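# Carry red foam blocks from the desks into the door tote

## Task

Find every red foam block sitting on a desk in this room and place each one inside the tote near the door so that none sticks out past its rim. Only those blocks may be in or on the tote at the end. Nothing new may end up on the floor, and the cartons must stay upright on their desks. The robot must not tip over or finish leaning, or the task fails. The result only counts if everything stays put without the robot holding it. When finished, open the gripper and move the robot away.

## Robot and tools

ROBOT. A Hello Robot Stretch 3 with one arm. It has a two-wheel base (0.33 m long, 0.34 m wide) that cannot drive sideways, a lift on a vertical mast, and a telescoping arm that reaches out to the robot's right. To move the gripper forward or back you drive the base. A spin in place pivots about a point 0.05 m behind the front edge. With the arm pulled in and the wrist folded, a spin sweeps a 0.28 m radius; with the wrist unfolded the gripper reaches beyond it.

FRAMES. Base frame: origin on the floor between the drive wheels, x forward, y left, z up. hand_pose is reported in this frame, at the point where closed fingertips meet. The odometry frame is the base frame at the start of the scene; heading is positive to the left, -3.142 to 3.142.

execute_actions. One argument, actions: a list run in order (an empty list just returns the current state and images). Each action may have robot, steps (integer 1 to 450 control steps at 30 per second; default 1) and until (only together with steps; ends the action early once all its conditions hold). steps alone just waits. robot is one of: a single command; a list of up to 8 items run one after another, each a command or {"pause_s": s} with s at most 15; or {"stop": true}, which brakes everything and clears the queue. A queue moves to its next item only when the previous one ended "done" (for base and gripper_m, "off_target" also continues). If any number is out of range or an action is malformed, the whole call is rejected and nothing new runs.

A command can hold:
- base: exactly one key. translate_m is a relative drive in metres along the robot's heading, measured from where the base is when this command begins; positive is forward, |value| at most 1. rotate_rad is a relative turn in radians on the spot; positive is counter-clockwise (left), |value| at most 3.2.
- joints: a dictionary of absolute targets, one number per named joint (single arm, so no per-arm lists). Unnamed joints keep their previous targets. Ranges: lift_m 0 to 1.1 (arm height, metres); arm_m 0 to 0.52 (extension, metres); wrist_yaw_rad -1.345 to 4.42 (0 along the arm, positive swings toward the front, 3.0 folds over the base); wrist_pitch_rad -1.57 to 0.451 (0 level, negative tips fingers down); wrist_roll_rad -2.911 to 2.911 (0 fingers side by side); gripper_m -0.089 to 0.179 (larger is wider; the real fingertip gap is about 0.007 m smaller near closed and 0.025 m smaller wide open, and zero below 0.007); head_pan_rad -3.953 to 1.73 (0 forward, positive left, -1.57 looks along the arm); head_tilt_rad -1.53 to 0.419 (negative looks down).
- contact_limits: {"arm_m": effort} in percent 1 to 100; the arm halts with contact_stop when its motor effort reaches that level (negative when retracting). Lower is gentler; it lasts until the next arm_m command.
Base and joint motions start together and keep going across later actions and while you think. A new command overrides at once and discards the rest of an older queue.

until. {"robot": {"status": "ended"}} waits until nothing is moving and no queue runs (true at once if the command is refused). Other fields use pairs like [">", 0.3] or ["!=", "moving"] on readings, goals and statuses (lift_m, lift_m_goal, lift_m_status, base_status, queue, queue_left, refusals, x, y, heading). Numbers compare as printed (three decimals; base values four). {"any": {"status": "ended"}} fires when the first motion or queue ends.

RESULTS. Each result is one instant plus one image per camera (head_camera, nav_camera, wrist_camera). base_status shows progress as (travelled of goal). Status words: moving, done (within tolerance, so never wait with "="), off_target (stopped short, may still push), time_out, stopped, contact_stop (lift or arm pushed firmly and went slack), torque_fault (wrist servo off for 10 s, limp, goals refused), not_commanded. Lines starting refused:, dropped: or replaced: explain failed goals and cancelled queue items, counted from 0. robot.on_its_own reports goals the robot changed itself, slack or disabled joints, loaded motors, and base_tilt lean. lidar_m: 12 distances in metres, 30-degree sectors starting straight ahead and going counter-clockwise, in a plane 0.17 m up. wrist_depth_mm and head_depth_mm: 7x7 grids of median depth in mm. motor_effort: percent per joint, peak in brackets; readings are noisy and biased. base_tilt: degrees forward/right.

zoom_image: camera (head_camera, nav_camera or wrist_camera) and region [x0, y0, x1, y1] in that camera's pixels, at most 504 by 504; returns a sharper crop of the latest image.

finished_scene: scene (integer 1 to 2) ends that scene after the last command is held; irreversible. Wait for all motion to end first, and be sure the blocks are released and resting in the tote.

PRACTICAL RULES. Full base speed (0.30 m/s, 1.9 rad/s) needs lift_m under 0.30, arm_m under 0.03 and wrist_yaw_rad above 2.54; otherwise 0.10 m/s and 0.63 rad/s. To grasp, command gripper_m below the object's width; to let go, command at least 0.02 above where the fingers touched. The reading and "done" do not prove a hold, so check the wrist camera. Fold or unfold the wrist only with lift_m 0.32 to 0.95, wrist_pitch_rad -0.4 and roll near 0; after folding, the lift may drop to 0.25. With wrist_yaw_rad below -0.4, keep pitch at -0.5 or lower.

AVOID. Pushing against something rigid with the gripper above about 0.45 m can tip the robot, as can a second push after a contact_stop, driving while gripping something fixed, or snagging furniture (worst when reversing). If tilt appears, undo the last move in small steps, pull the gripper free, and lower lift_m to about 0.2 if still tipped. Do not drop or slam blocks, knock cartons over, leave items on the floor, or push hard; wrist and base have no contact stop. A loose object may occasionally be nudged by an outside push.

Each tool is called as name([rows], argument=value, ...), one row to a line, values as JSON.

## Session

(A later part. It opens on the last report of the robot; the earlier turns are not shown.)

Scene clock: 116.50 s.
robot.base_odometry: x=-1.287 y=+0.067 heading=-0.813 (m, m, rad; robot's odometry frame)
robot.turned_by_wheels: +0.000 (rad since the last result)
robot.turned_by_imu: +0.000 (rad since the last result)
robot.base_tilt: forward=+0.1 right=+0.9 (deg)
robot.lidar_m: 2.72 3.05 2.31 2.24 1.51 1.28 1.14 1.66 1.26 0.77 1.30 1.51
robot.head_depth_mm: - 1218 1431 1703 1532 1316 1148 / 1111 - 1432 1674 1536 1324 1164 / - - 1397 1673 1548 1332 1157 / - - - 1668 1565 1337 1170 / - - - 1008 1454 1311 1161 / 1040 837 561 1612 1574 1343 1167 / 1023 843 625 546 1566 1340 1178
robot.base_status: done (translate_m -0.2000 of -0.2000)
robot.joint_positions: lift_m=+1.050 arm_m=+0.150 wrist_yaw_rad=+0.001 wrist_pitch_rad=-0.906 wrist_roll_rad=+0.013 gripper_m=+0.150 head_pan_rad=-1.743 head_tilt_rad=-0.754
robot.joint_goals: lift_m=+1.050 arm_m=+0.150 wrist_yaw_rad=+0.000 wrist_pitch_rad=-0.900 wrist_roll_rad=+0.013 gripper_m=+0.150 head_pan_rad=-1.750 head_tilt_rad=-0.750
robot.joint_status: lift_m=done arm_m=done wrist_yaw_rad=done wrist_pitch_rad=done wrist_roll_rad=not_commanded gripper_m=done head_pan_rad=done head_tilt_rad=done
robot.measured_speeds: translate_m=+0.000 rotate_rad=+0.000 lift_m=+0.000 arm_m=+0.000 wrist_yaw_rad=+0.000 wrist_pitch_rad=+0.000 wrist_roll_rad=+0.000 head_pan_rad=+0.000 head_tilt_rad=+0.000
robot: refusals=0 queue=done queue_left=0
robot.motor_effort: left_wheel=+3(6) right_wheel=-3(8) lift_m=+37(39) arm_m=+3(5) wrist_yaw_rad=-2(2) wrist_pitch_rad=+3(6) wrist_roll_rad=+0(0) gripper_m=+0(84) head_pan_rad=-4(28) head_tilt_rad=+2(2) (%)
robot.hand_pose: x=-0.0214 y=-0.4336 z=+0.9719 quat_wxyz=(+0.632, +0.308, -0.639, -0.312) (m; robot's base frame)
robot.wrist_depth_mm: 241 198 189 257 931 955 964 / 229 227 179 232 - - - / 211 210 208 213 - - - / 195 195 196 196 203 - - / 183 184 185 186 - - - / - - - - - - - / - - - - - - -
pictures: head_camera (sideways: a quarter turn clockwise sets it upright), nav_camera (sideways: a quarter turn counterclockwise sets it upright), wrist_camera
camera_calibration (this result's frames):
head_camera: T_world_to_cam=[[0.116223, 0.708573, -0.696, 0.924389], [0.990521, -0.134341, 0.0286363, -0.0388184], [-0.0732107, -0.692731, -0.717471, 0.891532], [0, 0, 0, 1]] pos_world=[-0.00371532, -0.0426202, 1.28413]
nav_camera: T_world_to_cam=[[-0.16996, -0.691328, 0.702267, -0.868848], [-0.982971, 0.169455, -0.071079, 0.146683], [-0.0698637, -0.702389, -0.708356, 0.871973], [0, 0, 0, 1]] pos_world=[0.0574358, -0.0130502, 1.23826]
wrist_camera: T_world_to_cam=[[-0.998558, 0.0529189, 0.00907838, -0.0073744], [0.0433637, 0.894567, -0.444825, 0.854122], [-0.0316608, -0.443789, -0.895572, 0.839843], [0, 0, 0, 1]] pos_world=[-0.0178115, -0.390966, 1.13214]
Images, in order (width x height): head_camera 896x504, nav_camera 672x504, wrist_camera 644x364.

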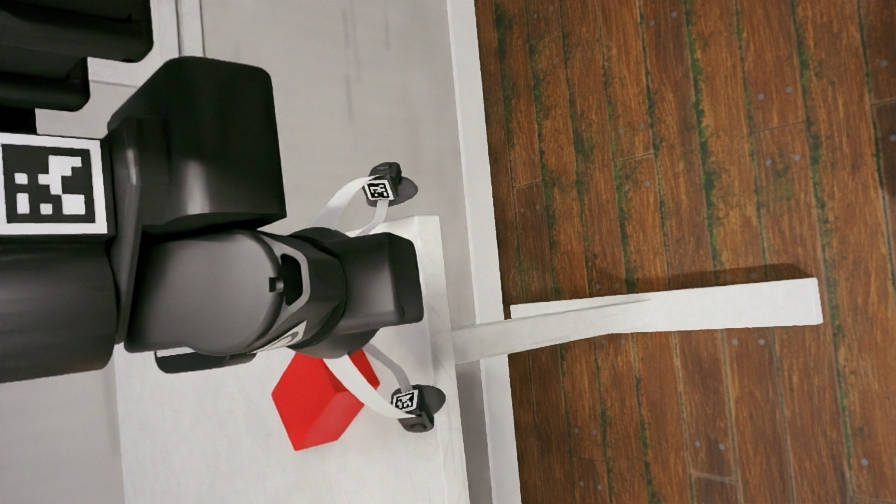

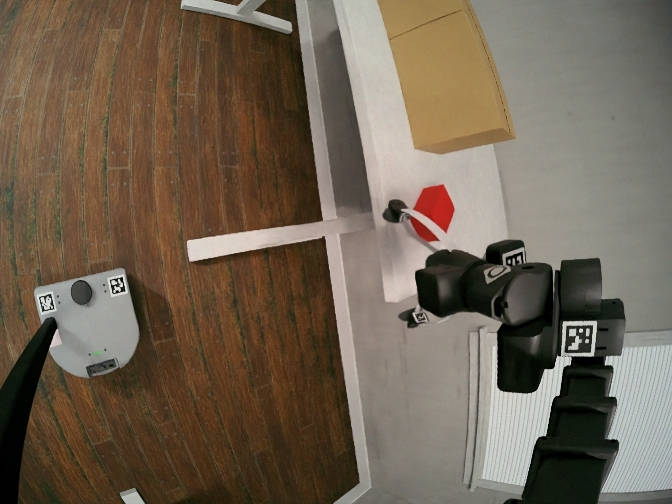

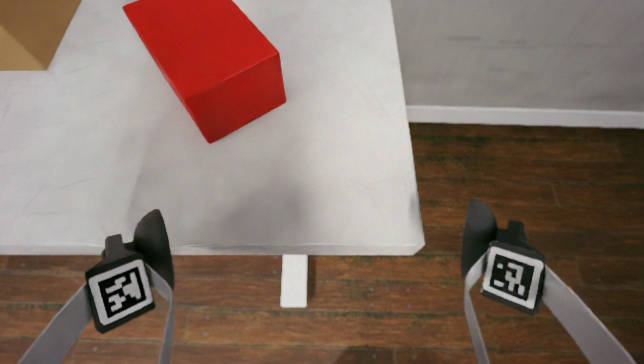

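execute_actions([
  {"robot":[{"base":{"translate_m":-0.03},"joints":{"wrist_yaw_rad":0.45,"wrist_pitch_rad":-0.5,"arm_m":0.08}},{"joints":{"lift_m":1.0}},{"joints":{"arm_m":0.17}}],"steps":400,"until":{"robot":{"status":"ended"}}},
])

Scene clock: 150.67 s.
robot.base_odometry: x=-1.308 y=+0.089 heading=-0.813 (m, m, rad; robot's odometry frame)
robot.turned_by_wheels: +0.000 (rad since the last result)
robot.turned_by_imu: +0.001 (rad since the last result)
robot.base_tilt: forward=+0.0 right=+0.9 (deg)
robot.lidar_m: 3.19 3.06 2.31 2.24 1.49 1.25 1.11 1.66 1.26 0.78 1.29 1.54
robot.head_depth_mm: 1051 - 1488 1695 1536 1319 1156 / 1039 - 1461 1692 1534 1317 1154 / 1032 - 1460 1637 1543 1334 1166 / 1027 - - 1645 1555 1318 1164 / 1041 - - 1059 1467 1306 1153 / 1037 931 560 542 1568 1339 1169 / 1033 847 586 531 1564 1344 1174
robot.base_status: done (translate_m -0.0300 of -0.0300)
robot.joint_positions: lift_m=+1.000 arm_m=+0.170 wrist_yaw_rad=+0.449 wrist_pitch_rad=-0.517 wrist_roll_rad=+0.013 gripper_m=+0.150 head_pan_rad=-1.743 head_tilt_rad=-0.754
robot.joint_goals: lift_m=+1.000 arm_m=+0.170 wrist_yaw_rad=+0.450 wrist_pitch_rad=-0.500 wrist_roll_rad=+0.013 gripper_m=+0.150 head_pan_rad=-1.750 head_tilt_rad=-0.750
robot.joint_status: lift_m=done arm_m=done wrist_yaw_rad=done wrist_pitch_rad=done wrist_roll_rad=not_commanded gripper_m=done head_pan_rad=done head_tilt_rad=done
robot.measured_speeds: translate_m=+0.000 rotate_rad=+0.000 lift_m=+0.000 arm_m=+0.000 wrist_yaw_rad=+0.000 wrist_pitch_rad=+0.000 wrist_roll_rad=+0.000 head_pan_rad=+0.000 head_tilt_rad=+0.000
robot: refusals=0 queue=done queue_left=0
robot.motor_effort: left_wheel=+3(7) right_wheel=-3(7) lift_m=+25(38) arm_m=+3(7) wrist_yaw_rad=+1(1) wrist_pitch_rad=+6(7) wrist_roll_rad=+0(0) gripper_m=+1(1) head_pan_rad=-5(5) head_tilt_rad=+1(1) (%)
robot.hand_pose: x=+0.0700 y=-0.5046 z=+0.9914 quat_wxyz=(+0.703, +0.328, -0.630, -0.026) (m; robot's base frame)
robot.wrist_depth_mm: 245 208 251 532 527 530 608 / 294 242 269 387 382 383 659 / 305 279 277 221 301 300 710 / 248 249 248 181 238 246 783 / 210 218 210 172 198 216 860 / - - 182 183 182 - 969 / - 180 161 161 161 160 -
pictures: head_camera (sideways: a quarter turn clockwise sets it upright), nav_camera (sideways: a quarter turn counterclockwise sets it upright), wrist_camera
camera_calibration (this result's frames):
head_camera: T_world_to_cam=[[0.116227, 0.708567, -0.696006, 0.924397], [0.99052, -0.134348, 0.028636, -0.038818], [-0.0732169, -0.692737, -0.717465, 0.891525], [0, 0, 0, 1]] pos_world=[-0.00371566, -0.0426202, 1.28413]
nav_camera: T_world_to_cam=[[-0.169964, -0.691321, 0.702274, -0.868856], [-0.98297, 0.169462, -0.071079, 0.146683], [-0.06987, -0.702395, -0.70835, 0.871965], [0, 0, 0, 1]] pos_world=[0.0574357, -0.0130511, 1.23826]
wrist_camera: T_world_to_cam=[[-0.922608, -0.385548, -0.0121427, -0.117991], [-0.246074, 0.612509, -0.751186, 1.10403], [0.297055, -0.690062, -0.659979, 0.447886], [0, 0, 0, 1]] pos_world=[0.0297673, -0.412652, 1.1235]
Images, in order (width x height): head_camera 896x504, nav_camera 672x504, wrist_camera 644x364.

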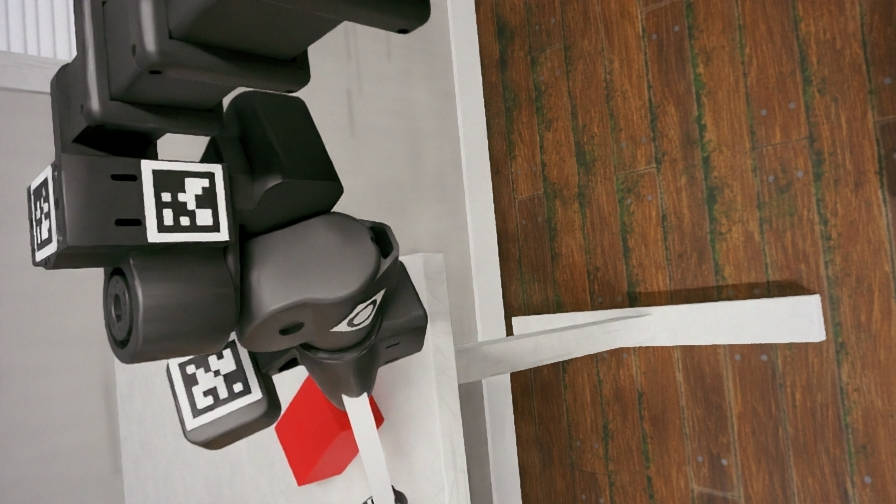

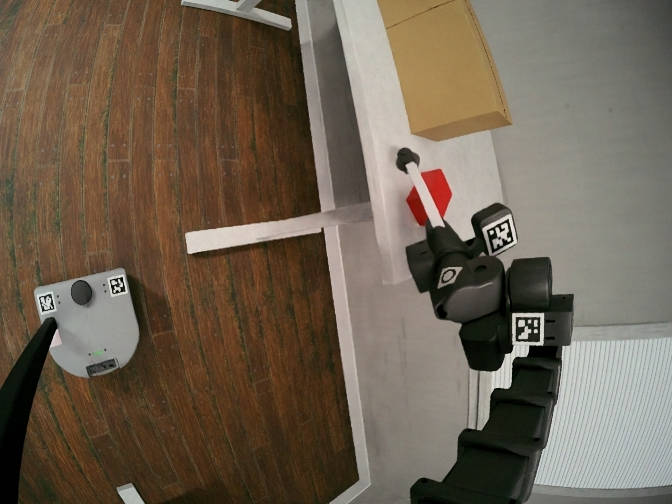

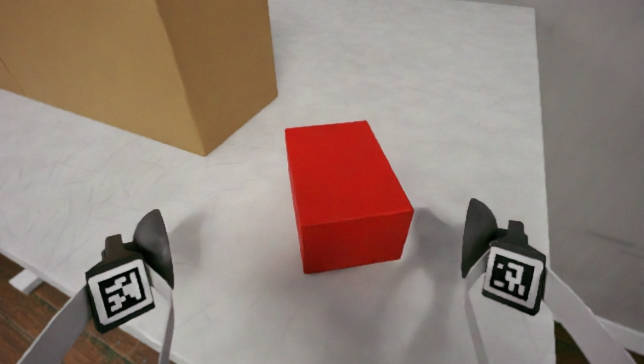

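execute_actions([
  {"robot":[{"joints":{"lift_m":1.012}},{"joints":{"arm_m":0.225}}],"steps":400,"until":{"robot":{"status":"ended"}}},
])

Scene clock: 159.17 s.
robot.base_odometry: x=-1.308 y=+0.089 heading=-0.813 (m, m, rad; robot's odometry frame)
robot.turned_by_wheels: +0.000 (rad since the last result)
robot.turned_by_imu: +0.001 (rad since the last result)
robot.base_tilt: forward=-0.2 right=+0.9 (deg)
robot.lidar_m: 3.19 3.07 2.32 2.25 1.49 1.26 1.11 1.67 1.25 0.78 1.29 1.54
robot.head_depth_mm: 1034 - 1427 1689 1540 1315 1156 / - 1290 1406 1672 1548 1320 1157 / - - 1403 1638 1544 1322 1153 / - - 1386 1632 1556 1326 1152 / 1002 - 567 540 1458 1313 1155 / 1025 - 552 544 1584 1353 1166 / 1026 844 582 532 1568 1342 1175
robot.base_status: done (translate_m -0.0300 of -0.0300)
robot.joint_positions: lift_m=+1.012 arm_m=+0.225 wrist_yaw_rad=+0.449 wrist_pitch_rad=-0.517 wrist_roll_rad=+0.013 gripper_m=+0.150 head_pan_rad=-1.743 head_tilt_rad=-0.754
robot.joint_goals: lift_m=+1.012 arm_m=+0.225 wrist_yaw_rad=+0.450 wrist_pitch_rad=-0.500 wrist_roll_rad=+0.013 gripper_m=+0.150 head_pan_rad=-1.750 head_tilt_rad=-0.750
robot.joint_status: lift_m=done arm_m=done wrist_yaw_rad=done wrist_pitch_rad=done wrist_roll_rad=not_commanded gripper_m=done head_pan_rad=done head_tilt_rad=done
robot.measured_speeds: translate_m=+0.000 rotate_rad=+0.000 lift_m=+0.000 arm_m=+0.000 wrist_yaw_rad=+0.000 wrist_pitch_rad=+0.000 wrist_roll_rad=+0.000 head_pan_rad=+0.000 head_tilt_rad=+0.000
robot: refusals=0 queue=done queue_left=0
robot.motor_effort: left_wheel=+3(3) right_wheel=-3(4) lift_m=+38(40) arm_m=+4(1) wrist_yaw_rad=+1(0) wrist_pitch_rad=+6(7) wrist_roll_rad=+0(0) gripper_m=+0(1) head_pan_rad=-5(5) head_tilt_rad=+2(2) (%)
robot.hand_pose: x=+0.0700 y=-0.5596 z=+1.0029 quat_wxyz=(+0.703, +0.328, -0.630, -0.026) (m; robot's base frame)
robot.wrist_depth_mm: 156 182 253 570 570 563 571 / 184 192 267 408 409 409 615 / 230 207 287 323 320 320 665 / 256 237 264 263 263 268 722 / 225 231 212 168 225 237 812 / 198 - 186 145 194 - 891 / - 173 164 138 171 172 981
pictures: head_camera (sideways: a quarter turn clockwise sets it upright), nav_camera (sideways: a quarter turn counterclockwise sets it upright), wrist_camera
camera_calibration (this result's frames):
head_camera: T_world_to_cam=[[0.116228, 0.708566, -0.696007, 0.924398], [0.99052, -0.134349, 0.0286359, -0.0388179], [-0.0732172, -0.692737, -0.717464, 0.891524], [0, 0, 0, 1]] pos_world=[-0.00371568, -0.0426202, 1.28413]
nav_camera: T_world_to_cam=[[-0.169964, -0.69132, 0.702274, -0.868857], [-0.98297, 0.169462, -0.071079, 0.146683], [-0.0698703, -0.702395, -0.708349, 0.871965], [0, 0, 0, 1]] pos_world=[0.0574356, -0.0130512, 1.23826]
wrist_camera: T_world_to_cam=[[-0.922607, -0.385549, -0.012147, -0.139054], [-0.246048, 0.612454, -0.75124, 1.14638], [0.297079, -0.690111, -0.659918, 0.417411], [0, 0, 0, 1]] pos_world=[0.0297678, -0.467657, 1.13497]
Images, in order (width x height): head_camera 896x504, nav_camera 672x504, wrist_camera 644x364.

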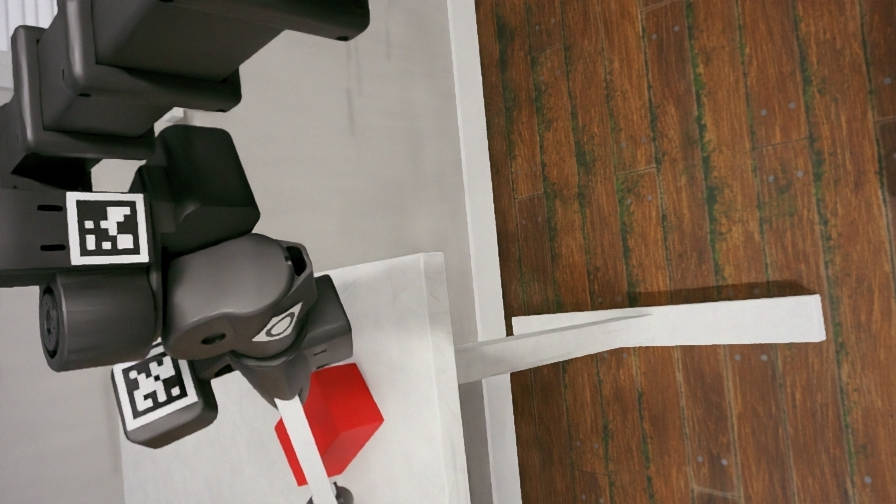

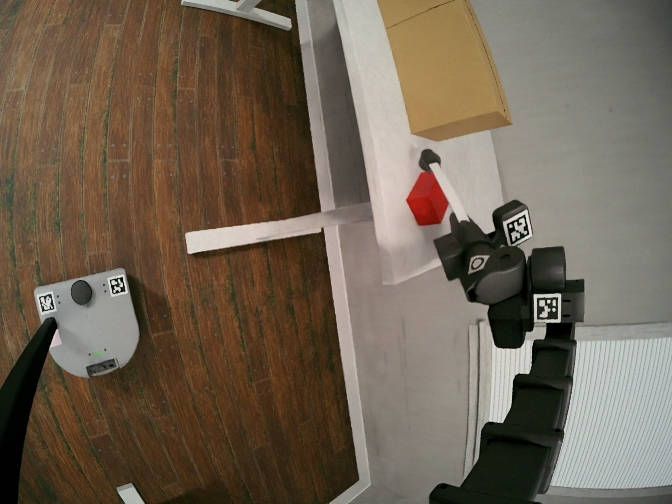

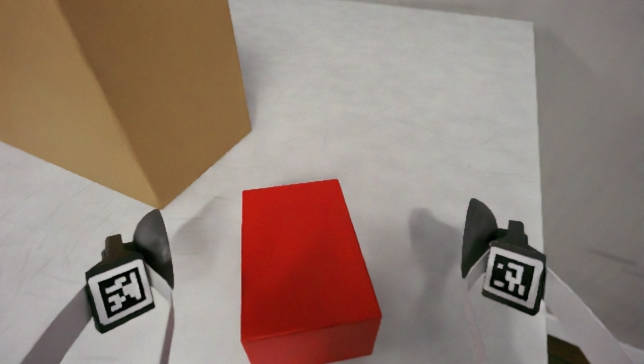

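execute_actions([
  {"robot":[{"joints":{"gripper_m":0.02}},{"joints":{"lift_m":1.07}},{"joints":{"arm_m":0.0}}],"steps":400,"until":{"robot":{"status":"ended"}}},
])

Scene clock: 169.40 s.
robot.base_odometry: x=-1.308 y=+0.089 heading=-0.813 (m, m, rad; robot's odometry frame)
robot.turned_by_wheels: +0.000 (rad since the last result)
robot.turned_by_imu: +0.001 (rad since the last result)
robot.base_tilt: forward=-0.2 right=+0.9 (deg)
robot.lidar_m: 3.19 3.06 2.31 2.24 1.49 1.26 1.11 1.66 1.26 0.77 1.29 1.53
robot.head_depth_mm: - - - - 1512 1306 1153 / - - - - - 1327 1155 / - - - - - 1322 1165 / - - - - - 1330 1160 / - - - - - 1308 1149 / 1040 - - - 1522 1346 1165 / 1026 - 577 366 1541 1342 1172
robot.base_status: done (translate_m -0.0300 of -0.0300)
robot.joint_positions: lift_m=+1.070 arm_m=+0.002 wrist_yaw_rad=+0.450 wrist_pitch_rad=-0.516 wrist_roll_rad=+0.013 gripper_m=+0.021 head_pan_rad=-1.743 head_tilt_rad=-0.754
robot.joint_goals: lift_m=+1.070 arm_m=+0.000 wrist_yaw_rad=+0.450 wrist_pitch_rad=-0.500 wrist_roll_rad=+0.013 gripper_m=+0.020 head_pan_rad=-1.750 head_tilt_rad=-0.750
robot.joint_status: lift_m=done arm_m=done wrist_yaw_rad=done wrist_pitch_rad=done wrist_roll_rad=not_commanded gripper_m=done head_pan_rad=done head_tilt_rad=done
robot.measured_speeds: translate_m=+0.000 rotate_rad=+0.000 lift_m=+0.000 arm_m=+0.000 wrist_yaw_rad=+0.000 wrist_pitch_rad=+0.000 wrist_roll_rad=+0.000 head_pan_rad=+0.000 head_tilt_rad=+0.000
robot: refusals=0 queue=done queue_left=0
robot.motor_effort: left_wheel=+3(3) right_wheel=-3(3) lift_m=+38(39) arm_m=-6(5) wrist_yaw_rad=+0(0) wrist_pitch_rad=+6(6) wrist_roll_rad=+0(0) gripper_m=-19(91) head_pan_rad=-5(4) head_tilt_rad=+2(1) (%)
robot.hand_pose: x=+0.0702 y=-0.3366 z=+1.0610 quat_wxyz=(+0.703, +0.328, -0.630, -0.026) (m; robot's base frame)
robot.wrist_depth_mm: 534 442 377 406 757 792 726 / 555 502 427 450 549 613 803 / - 431 431 429 433 467 872 / - - 375 350 351 378 956 / - - - 167 307 - - / - - - 146 153 - - / - - - 136 - - -
pictures: head_camera (sideways: a quarter turn clockwise sets it upright), nav_camera (sideways: a quarter turn counterclockwise sets it upright), wrist_camera
camera_calibration (this result's frames):
head_camera: T_world_to_cam=[[0.116221, 0.708526, -0.696049, 0.924453], [0.99052, -0.134348, 0.0286337, -0.0388151], [-0.0732248, -0.692778, -0.717423, 0.891471], [0, 0, 0, 1]] pos_world=[-0.00371588, -0.0426213, 1.28414]
nav_camera: T_world_to_cam=[[-0.169957, -0.691279, 0.702316, -0.868911], [-0.982971, 0.169458, -0.0710789, 0.146683], [-0.0698778, -0.702436, -0.708308, 0.871911], [0, 0, 0, 1]] pos_world=[0.057435, -0.0130549, 1.23826]
wrist_camera: T_world_to_cam=[[-0.922305, -0.38627, -0.0121793, -0.0524188], [-0.246325, 0.611854, -0.751637, 1.05372], [0.297787, -0.690239, -0.659465, 0.609041], [0, 0, 0, 1]] pos_world=[0.0298479, -0.24459, 1.19302]
Images, in order (width x height): head_camera 896x504, nav_camera 672x504, wrist_camera 644x364.

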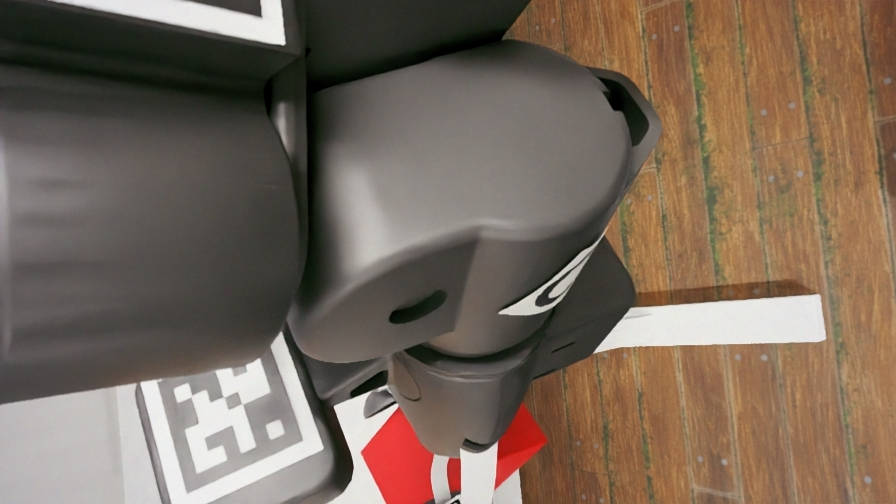

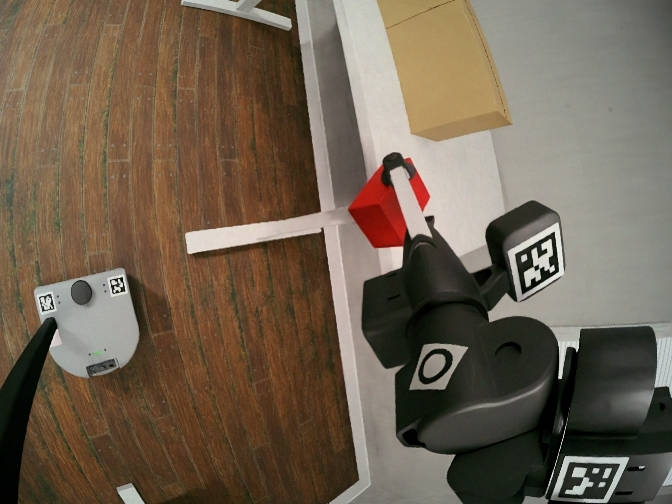

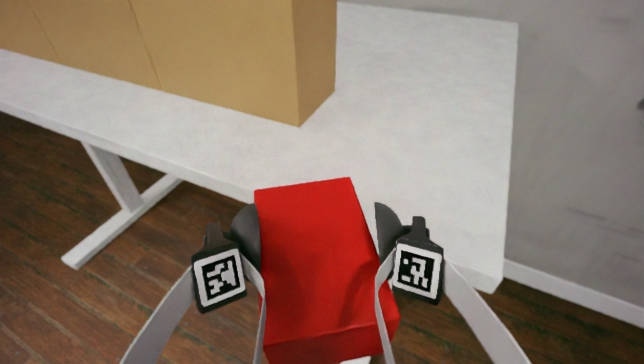

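execute_actions([
  {"robot":[{"base":{"rotate_rad":0.962},"joints":{"head_pan_rad":-0.9,"head_tilt_rad":-0.3}},{"base":{"translate_m":0.8},"joints":{"lift_m":0.6,"wrist_yaw_rad":0.0,"wrist_pitch_rad":-1.0}},{"base":{"translate_m":0.8},"joints":{"lift_m":0.42}},{"base":{"rotate_rad":1.571},"joints":{"head_pan_rad":-1.57,"head_tilt_rad":-1.1}}],"steps":450,"until":{"robot":{"status":"ended"}}},
  {"steps":450,"until":{"robot":{"status":"ended"}}},
])

Scene clock: 209.37 s.
robot.base_odometry: x=+0.275 y=+0.326 heading=+1.720 (m, m, rad; robot's odometry frame)
robot.turned_by_wheels: +2.533 (rad since the last result)
robot.turned_by_imu: +2.557 (rad since the last result)
robot.base_tilt: forward=-0.1 right=+0.8 (deg)
robot.lidar_m: 1.35 1.99 1.88 2.24 2.60 2.16 2.24 1.87 1.74 1.25 1.11 0.91
robot.head_depth_mm: 1666 1760 1560 1410 1304 1179 1110 / 1548 1753 1581 1429 1286 - - / 1446 1699 1594 1424 1318 - - / 1349 1641 1591 1431 1310 1202 1104 / 1258 1509 1601 1421 1311 1200 1116 / 1206 1428 1580 1437 1313 1217 1108 / 1146 1330 1543 1455 1315 1211 1114
robot.base_status: done (rotate_rad +1.5709 of +1.5710)
robot.joint_positions: lift_m=+0.420 arm_m=+0.002 wrist_yaw_rad=+0.001 wrist_pitch_rad=-1.007 wrist_roll_rad=+0.013 gripper_m=+0.021 head_pan_rad=-1.563 head_tilt_rad=-1.087
robot.joint_goals: lift_m=+0.420 arm_m=+0.000 wrist_yaw_rad=+0.000 wrist_pitch_rad=-1.000 wrist_roll_rad=+0.013 gripper_m=+0.020 head_pan_rad=-1.570 head_tilt_rad=-1.100
robot.joint_status: lift_m=done arm_m=done wrist_yaw_rad=done wrist_pitch_rad=done wrist_roll_rad=not_commanded gripper_m=done head_pan_rad=done head_tilt_rad=done
robot.measured_speeds: translate_m=+0.000 rotate_rad=+0.000 lift_m=+0.000 arm_m=+0.000 wrist_yaw_rad=+0.000 wrist_pitch_rad=+0.000 wrist_roll_rad=+0.000 head_pan_rad=+0.000 head_tilt_rad=+0.000
robot: refusals=0 queue=done queue_left=0
robot.motor_effort: left_wheel=-4(11) right_wheel=+4(8) lift_m=+25(39) arm_m=-5(5) wrist_yaw_rad=-2(2) wrist_pitch_rad=+3(7) wrist_roll_rad=+0(0) gripper_m=-19(19) head_pan_rad=-6(56) head_tilt_rad=-4(29) (%)
robot.hand_pose: x=-0.0215 y=-0.2632 z=+0.3295 quat_wxyz=(+0.616, +0.339, -0.623, -0.343) (m; robot's base frame)
robot.wrist_depth_mm: 624 626 620 626 643 640 654 / 577 589 539 578 595 592 605 / 547 547 556 557 554 562 560 / 517 519 518 513 523 526 543 / 494 487 492 167 500 500 503 / 467 464 457 146 153 472 475 / 443 444 447 136 448 447 448
pictures: head_camera (sideways: a quarter turn clockwise sets it upright), nav_camera (sideways: a quarter turn counterclockwise sets it upright), wrist_camera
camera_calibration (this result's frames):
head_camera: T_world_to_cam=[[-0.0139902, 0.905789, -0.423498, 0.570171], [0.998656, 0.0337948, 0.0392907, -0.0527241], [0.0499011, -0.422379, -0.905045, 1.13463], [0, 0, 0, 1]] pos_world=[0.00401084, -0.03543, 1.27043]
nav_camera: T_world_to_cam=[[-0.0419464, -0.900916, 0.431961, -0.517472], [-0.997608, 0.0139913, -0.0676938, 0.142335], [0.0549427, -0.433767, -0.899348, 1.11951], [0, 0, 0, 1]] pos_world=[0.0587795, 0.0174169, 1.23999]
wrist_camera: T_world_to_cam=[[-0.998551, 0.0518317, 0.014476, -0.0126699], [0.043395, 0.93461, -0.353018, 0.39623], [-0.031827, -0.351878, -0.935504, 0.37758], [0, 0, 0, 1]] pos_world=[-0.0178287, -0.236801, 0.493288]
Images, in order (width x height): head_camera 896x504, nav_camera 672x504, wrist_camera 644x364.

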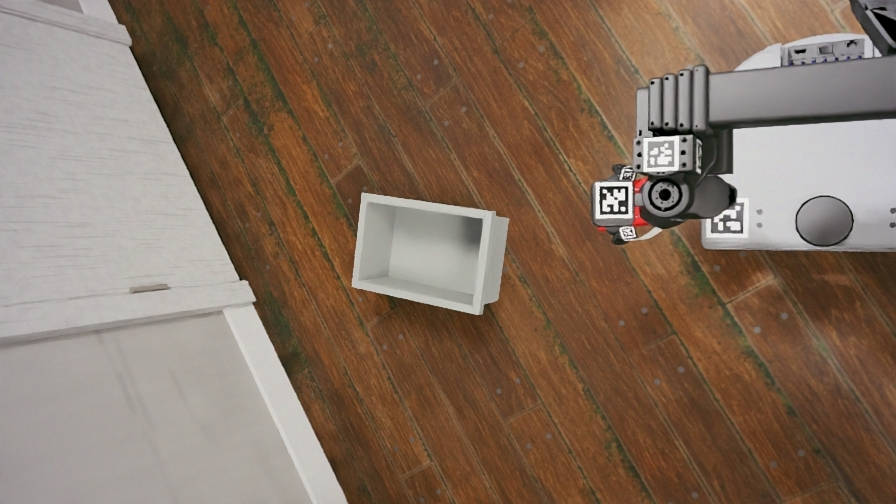

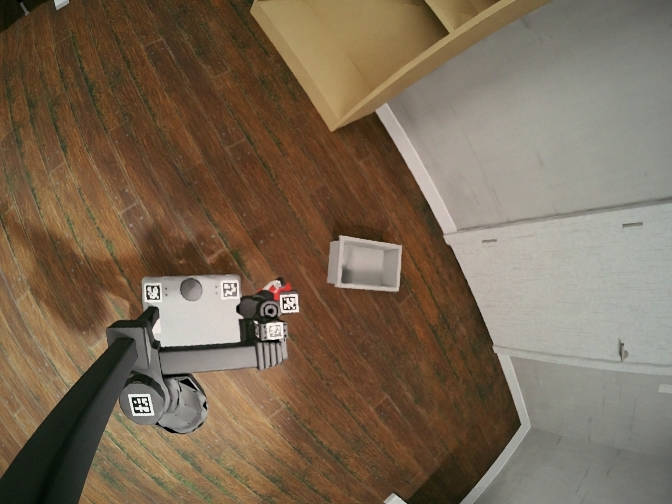

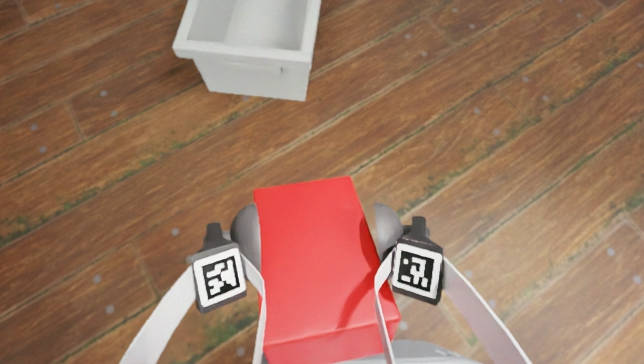

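execute_actions([
  {"robot":[{"base":{"translate_m":0.09},"joints":{"arm_m":0.34}},{"joints":{"lift_m":0.31}}],"steps":450,"until":{"robot":{"status":"ended"}}},
])

Scene clock: 221.17 s.
robot.base_odometry: x=+0.261 y=+0.415 heading=+1.720 (m, m, rad; robot's odometry frame)
robot.turned_by_wheels: +0.000 (rad since the last result)
robot.turned_by_imu: +0.002 (rad since the last result)
robot.base_tilt: forward=-0.1 right=+1.0 (deg)
robot.lidar_m: 1.26 1.91 1.82 2.75 2.27 2.22 2.32 1.95 1.67 0.59 0.85 1.13
robot.head_depth_mm: 1625 1753 1558 1404 1300 1179 1108 / 1491 1708 1582 1429 1289 1203 - / 1384 1698 1574 1341 1300 1223 - / 1291 1573 1588 1403 1308 1204 1105 / 1229 1462 1613 1439 1313 1200 1110 / 1165 1363 1555 1439 1320 1204 1111 / 1091 1277 1516 1454 1327 1209 1115
robot.base_status: done (translate_m +0.0900 of +0.0900)
robot.joint_positions: lift_m=+0.310 arm_m=+0.340 wrist_yaw_rad=+0.000 wrist_pitch_rad=-1.007 wrist_roll_rad=+0.013 gripper_m=+0.021 head_pan_rad=-1.563 head_tilt_rad=-1.087
robot.joint_goals: lift_m=+0.310 arm_m=+0.340 wrist_yaw_rad=+0.000 wrist_pitch_rad=-1.000 wrist_roll_rad=+0.013 gripper_m=+0.020 head_pan_rad=-1.570 head_tilt_rad=-1.100
robot.joint_status: lift_m=done arm_m=done wrist_yaw_rad=done wrist_pitch_rad=done wrist_roll_rad=not_commanded gripper_m=done head_pan_rad=done head_tilt_rad=done
robot.measured_speeds: translate_m=+0.000 rotate_rad=+0.000 lift_m=+0.000 arm_m=+0.000 wrist_yaw_rad=+0.000 wrist_pitch_rad=+0.000 wrist_roll_rad=+0.000 head_pan_rad=+0.000 head_tilt_rad=+0.000
robot: refusals=0 queue=done queue_left=0
robot.motor_effort: left_wheel=-5(6) right_wheel=+4(8) lift_m=+25(25) arm_m=+3(3) wrist_yaw_rad=+0(2) wrist_pitch_rad=+3(3) wrist_roll_rad=+0(0) gripper_m=-19(18) head_pan_rad=-5(4) head_tilt_rad=-5(5) (%)
robot.hand_pose: x=-0.0216 y=-0.6011 z=+0.2195 quat_wxyz=(+0.615, +0.339, -0.623, -0.344) (m; robot's base frame)
robot.wrist_depth_mm: 479 481 476 356 481 497 497 / 447 454 435 431 397 459 464 / 420 427 391 427 418 437 435 / 401 400 310 397 399 405 410 / 375 378 258 166 381 385 387 / 358 360 243 146 153 365 368 / 338 339 341 136 339 347 346
pictures: head_camera (sideways: a quarter turn clockwise sets it upright), nav_camera (sideways: a quarter turn counterclockwise sets it upright), wrist_camera
camera_calibration (this result's frames):
head_camera: T_world_to_cam=[[-0.0137984, 0.905792, -0.423498, 0.57017], [0.998663, 0.0335833, 0.0392907, -0.0527242], [0.0498117, -0.422389, -0.905045, 1.13463], [0, 0, 0, 1]] pos_world=[0.00400334, -0.0354296, 1.27043]
nav_camera: T_world_to_cam=[[-0.0421372, -0.900907, 0.431961, -0.517471], [-0.997605, 0.0142026, -0.0676938, 0.142335], [0.0548509, -0.433779, -0.899348, 1.11951], [0, 0, 0, 1]] pos_world=[0.0587832, 0.0174058, 1.23999]
wrist_camera: T_world_to_cam=[[-0.998481, 0.0531626, 0.0144986, 0.00708001], [0.0446464, 0.9347, -0.352621, 0.673229], [-0.0322981, -0.351438, -0.935654, 0.155997], [0, 0, 0, 1]] pos_world=[-0.0179496, -0.57482, 0.383251]
Images, in order (width x height): head_camera 896x504, nav_camera 672x504, wrist_camera 644x364.

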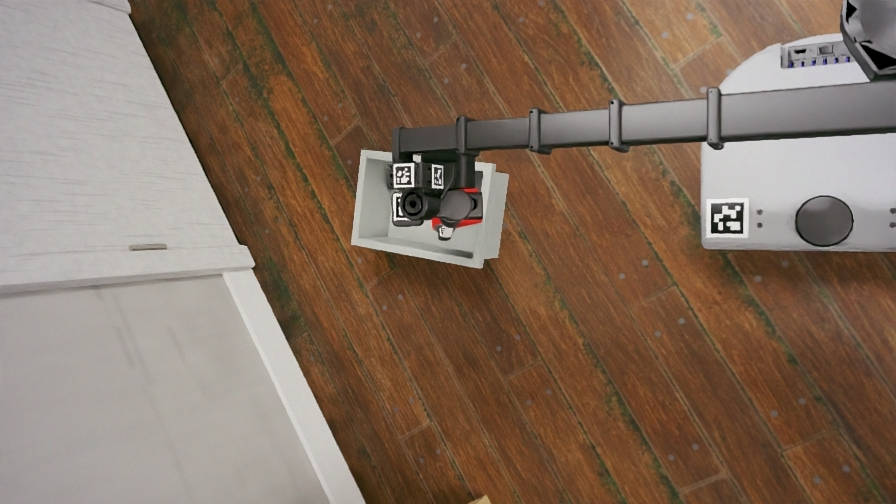

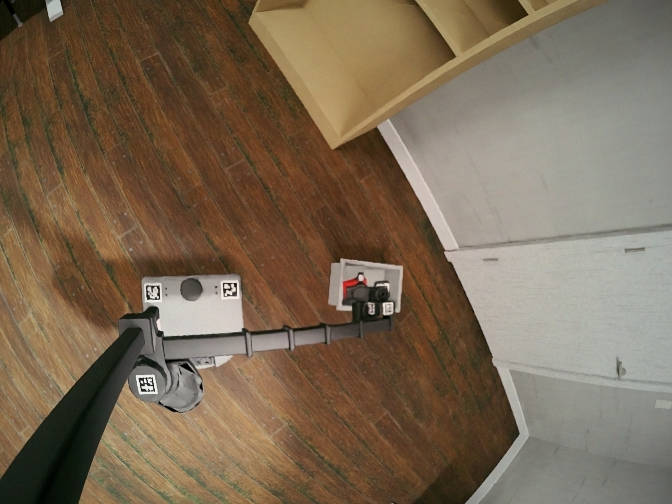

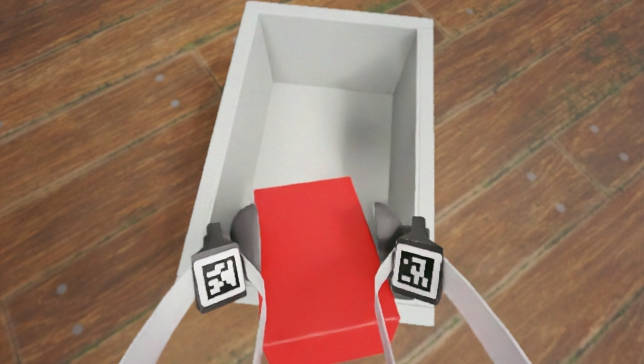

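execute_actions([
  {"robot":[{"joints":{"arm_m":0.42}},{"joints":{"lift_m":0.27}},{"joints":{"gripper_m":0.085}},{"joints":{"lift_m":0.45}},{"joints":{"arm_m":0.0,"head_pan_rad":1.2,"head_tilt_rad":-0.2}}],"steps":450,"until":{"robot":{"status":"ended"}}},
])

Scene clock: 237.10 s.
robot.base_odometry: x=+0.261 y=+0.415 heading=+1.720 (m, m, rad; robot's odometry frame)
robot.turned_by_wheels: +0.000 (rad since the last result)
robot.turned_by_imu: +0.002 (rad since the last result)
robot.base_tilt: forward=+0.0 right=+0.8 (deg)
robot.lidar_m: 1.26 1.91 1.82 2.77 2.26 2.22 2.32 1.94 1.67 1.20 0.85 1.13
robot.head_depth_mm: 2139 2231 2329 2300 1859 2097 1688 / 2288 2335 2476 1917 2658 2197 1686 / 2468 2565 2641 2611 2737 2232 1685 / 2662 2789 2874 2944 3086 2203 1686 / 2849 3001 3120 3255 3231 2228 1687 / 2979 3154 3271 3370 3203 2222 1685 / 2777 2890 2972 3028 3044 2211 1687
robot.base_status: done (translate_m +0.0900 of +0.0900)
robot.joint_positions: lift_m=+0.450 arm_m=+0.002 wrist_yaw_rad=+0.000 wrist_pitch_rad=-1.007 wrist_roll_rad=+0.013 gripper_m=+0.085 head_pan_rad=+1.193 head_tilt_rad=-0.211
robot.joint_goals: lift_m=+0.450 arm_m=+0.000 wrist_yaw_rad=+0.000 wrist_pitch_rad=-1.000 wrist_roll_rad=+0.013 gripper_m=+0.085 head_pan_rad=+1.200 head_tilt_rad=-0.200
robot.joint_status: lift_m=done arm_m=done wrist_yaw_rad=done wrist_pitch_rad=done wrist_roll_rad=not_commanded gripper_m=done head_pan_rad=done head_tilt_rad=done
robot.measured_speeds: translate_m=+0.000 rotate_rad=+0.000 lift_m=+0.000 arm_m=+0.000 wrist_yaw_rad=+0.000 wrist_pitch_rad=+0.000 wrist_roll_rad=+0.000 head_pan_rad=+0.000 head_tilt_rad=+0.000
robot: refusals=0 queue=done queue_left=0
robot.motor_effort: left_wheel=-5(5) right_wheel=+2(3) lift_m=+37(39) arm_m=-6(7) wrist_yaw_rad=+0(1) wrist_pitch_rad=+4(3) wrist_roll_rad=+0(0) gripper_m=+1(78) head_pan_rad=+4(58) head_tilt_rad=+3(29) (%)
robot.hand_pose: x=-0.0216 y=-0.2630 z=+0.3590 quat_wxyz=(+0.615, +0.339, -0.623, -0.344) (m; robot's base frame)
robot.wrist_depth_mm: 666 669 655 663 677 675 698 / 615 621 615 553 629 633 635 / 584 584 586 590 592 601 598 / 542 554 554 555 568 563 566 / 520 516 529 524 534 530 532 / 493 487 495 495 492 499 503 / 468 467 470 480 479 476 475
pictures: head_camera (sideways: a quarter turn clockwise sets it upright), nav_camera (sideways: a quarter turn counterclockwise sets it upright), wrist_camera
camera_calibration (this result's frames):
head_camera: T_world_to_cam=[[-0.0877057, -0.239798, -0.966853, 1.27886], [-0.945694, 0.325018, 0.00517575, 0.00352335], [0.313003, 0.914801, -0.255281, 0.287809], [0, 0, 0, 1]] pos_world=[0.0254097, 0.0422336, 1.30992]
nav_camera: T_world_to_cam=[[0.136007, 0.209973, 0.968201, -1.21753], [0.941127, -0.332676, -0.060056, 0.120643], [0.309488, 0.919368, -0.242858, 0.263976], [0, 0, 0, 1]] pos_world=[-0.0296449, 0.0530937, 1.25017]
wrist_camera: T_world_to_cam=[[-0.998488, 0.0530202, 0.0145033, -0.012937], [0.0445144, 0.934739, -0.352537, 0.406395], [-0.0322484, -0.351358, -0.935685, 0.405325], [0, 0, 0, 1]] pos_world=[-0.0179368, -0.236773, 0.522713]
Images, in order (width x height): head_camera 896x504, nav_camera 672x504, wrist_camera 644x364.

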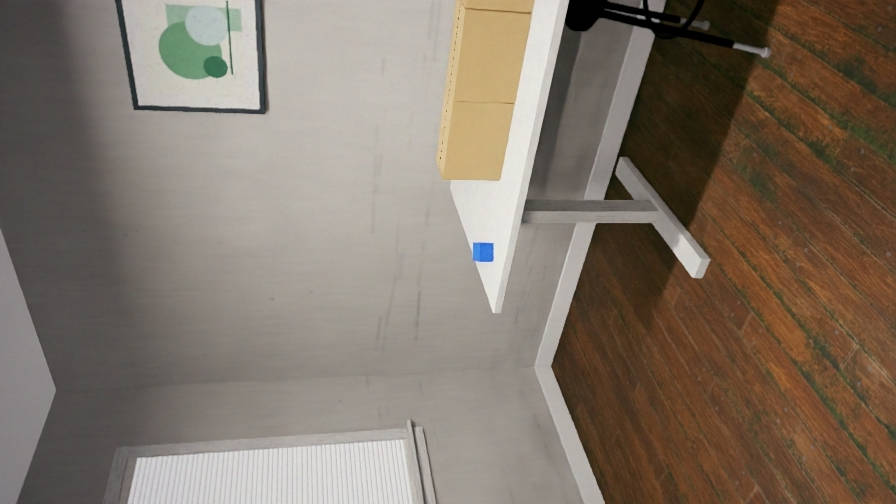

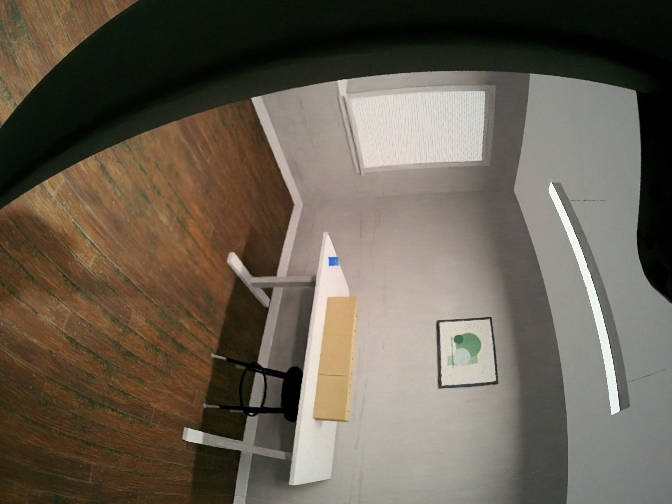

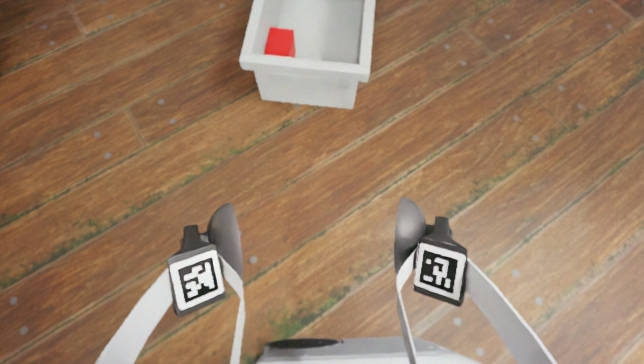

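execute_actions([
  {"robot":[{"joints":{"wrist_pitch_rad":-0.4,"wrist_yaw_rad":3.0,"gripper_m":0.03}},{"joints":{"lift_m":0.25}},{"base":{"rotate_rad":-2.85}},{"base":{"translate_m":0.95}},{"base":{"translate_m":0.9}},{"joints":{"head_pan_rad":-1.35,"head_tilt_rad":-0.35}}],"steps":450,"until":{"robot":{"status":"ended"}}},
  {"steps":450,"until":{"robot":{"status":"ended"}}},
])

Scene clock: 305.17 s.
robot.base_odometry: x=+1.051 y=-1.257 heading=-1.129 (m, m, rad; robot's odometry frame)
robot.turned_by_wheels: -2.849 (rad since the last result)
robot.turned_by_imu: -2.318 (rad since the last result)
robot.base_tilt: forward=-0.3 right=+0.9 (deg)
robot.lidar_m: 0.73 0.45 1.50 1.52 1.77 2.91 3.71 2.06 2.24 0.87 0.83 0.72
robot.head_depth_mm: 1900 2032 2126 2253 2340 575 501 / 1764 1903 2096 2279 2172 575 458 / 1429 1533 1635 1772 1118 834 460 / 1199 1270 1348 1426 1124 831 644 / 1033 1083 1142 1204 1121 835 633 / 913 946 993 1031 1050 838 657 / 814 840 878 914 952 842 668
robot.base_status: off_target (translate_m +0.8998 of +0.9000)
robot.joint_positions: lift_m=+0.250 arm_m=+0.001 wrist_yaw_rad=+3.000 wrist_pitch_rad=-0.416 wrist_roll_rad=+0.014 gripper_m=+0.030 head_pan_rad=-1.343 head_tilt_rad=-0.346
robot.joint_goals: lift_m=+0.250 arm_m=+0.000 wrist_yaw_rad=+3.000 wrist_pitch_rad=-0.400 wrist_roll_rad=+0.014 gripper_m=+0.030 head_pan_rad=-1.350 head_tilt_rad=-0.350
robot.joint_status: lift_m=done arm_m=done wrist_yaw_rad=done wrist_pitch_rad=done wrist_roll_rad=not_commanded gripper_m=done head_pan_rad=done head_tilt_rad=done
robot.measured_speeds: translate_m=+0.000 rotate_rad=+0.000 lift_m=+0.000 arm_m=+0.000 wrist_yaw_rad=+0.000 wrist_pitch_rad=+0.000 wrist_roll_rad=+0.000 head_pan_rad=+0.000 head_tilt_rad=+0.000
robot: refusals=0 queue=done queue_left=0
robot.on_its_own: left_wheel is at rest, and its effort (+54) is outside its rest range (-18 to +18)
robot.motor_effort: left_wheel=+54(100) right_wheel=+7(24) lift_m=+32(37) arm_m=-3(5) wrist_yaw_rad=+0(4) wrist_pitch_rad=+6(8) wrist_roll_rad=+0(0) gripper_m=+0(79) head_pan_rad=-5(57) head_tilt_rad=-1(10) (%)
robot.hand_pose: x=+0.0104 y=+0.0761 z=+0.2630 quat_wxyz=(+0.196, +0.705, +0.096, +0.675) (m; robot's base frame)
robot.wrist_depth_mm: - - - - - - 351 / - - - - - - 380 / 839 - 822 830 814 768 425 / 643 643 635 638 629 527 541 / 526 525 - 529 512 504 495 / 460 - - - 438 438 437 / - - - - 382 381 380
pictures: head_camera (sideways: a quarter turn clockwise sets it upright), nav_camera (sideways: a quarter turn counterclockwise sets it upright), wrist_camera
camera_calibration (this result's frames):
head_camera: T_world_to_cam=[[-0.093325, 0.371341, -0.923795, 1.22267], [0.962691, 0.270362, 0.011424, -0.0162509], [0.254001, -0.888263, -0.382718, 0.454022], [0, 0, 0, 1]] pos_world=[0.0144278, -0.0463419, 1.30344]
nav_camera: T_world_to_cam=[[0.0366985, -0.374599, 0.92646, -1.16242], [-0.964948, -0.254361, -0.0646239, 0.138206], [0.259864, -0.891614, -0.370803, 0.430796], [0, 0, 0, 1]] pos_world=[0.0640724, -0.0161839, 1.24561]
wrist_camera: T_world_to_cam=[[0.981164, -0.192336, -0.0179815, 0.00900687], [-0.126207, -0.56777, -0.813455, 0.291493], [0.146248, 0.800402, -0.58135, 0.253056], [0, 0, 0, 1]] pos_world=[-0.00905757, -0.0353134, 0.384392]
Images, in order (width x height): head_camera 896x504, nav_camera 672x504, wrist_camera 644x364.

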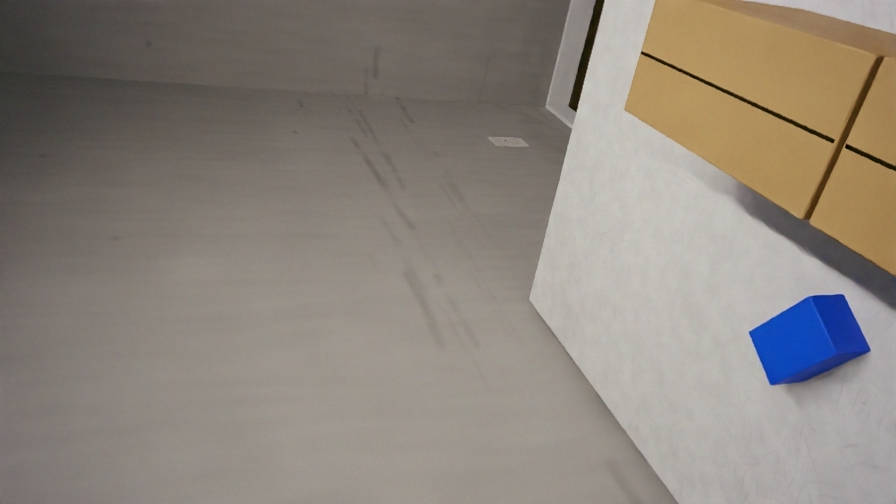

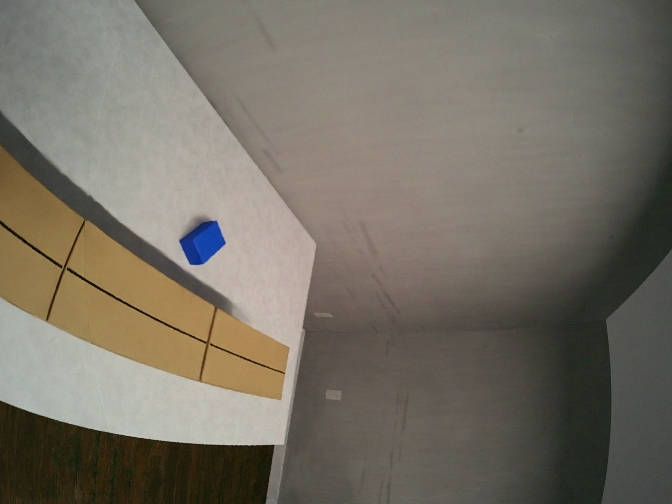

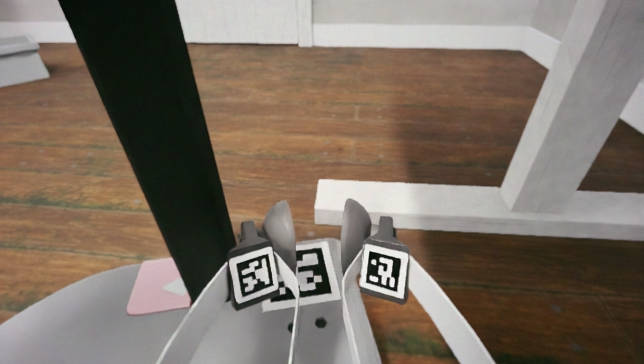

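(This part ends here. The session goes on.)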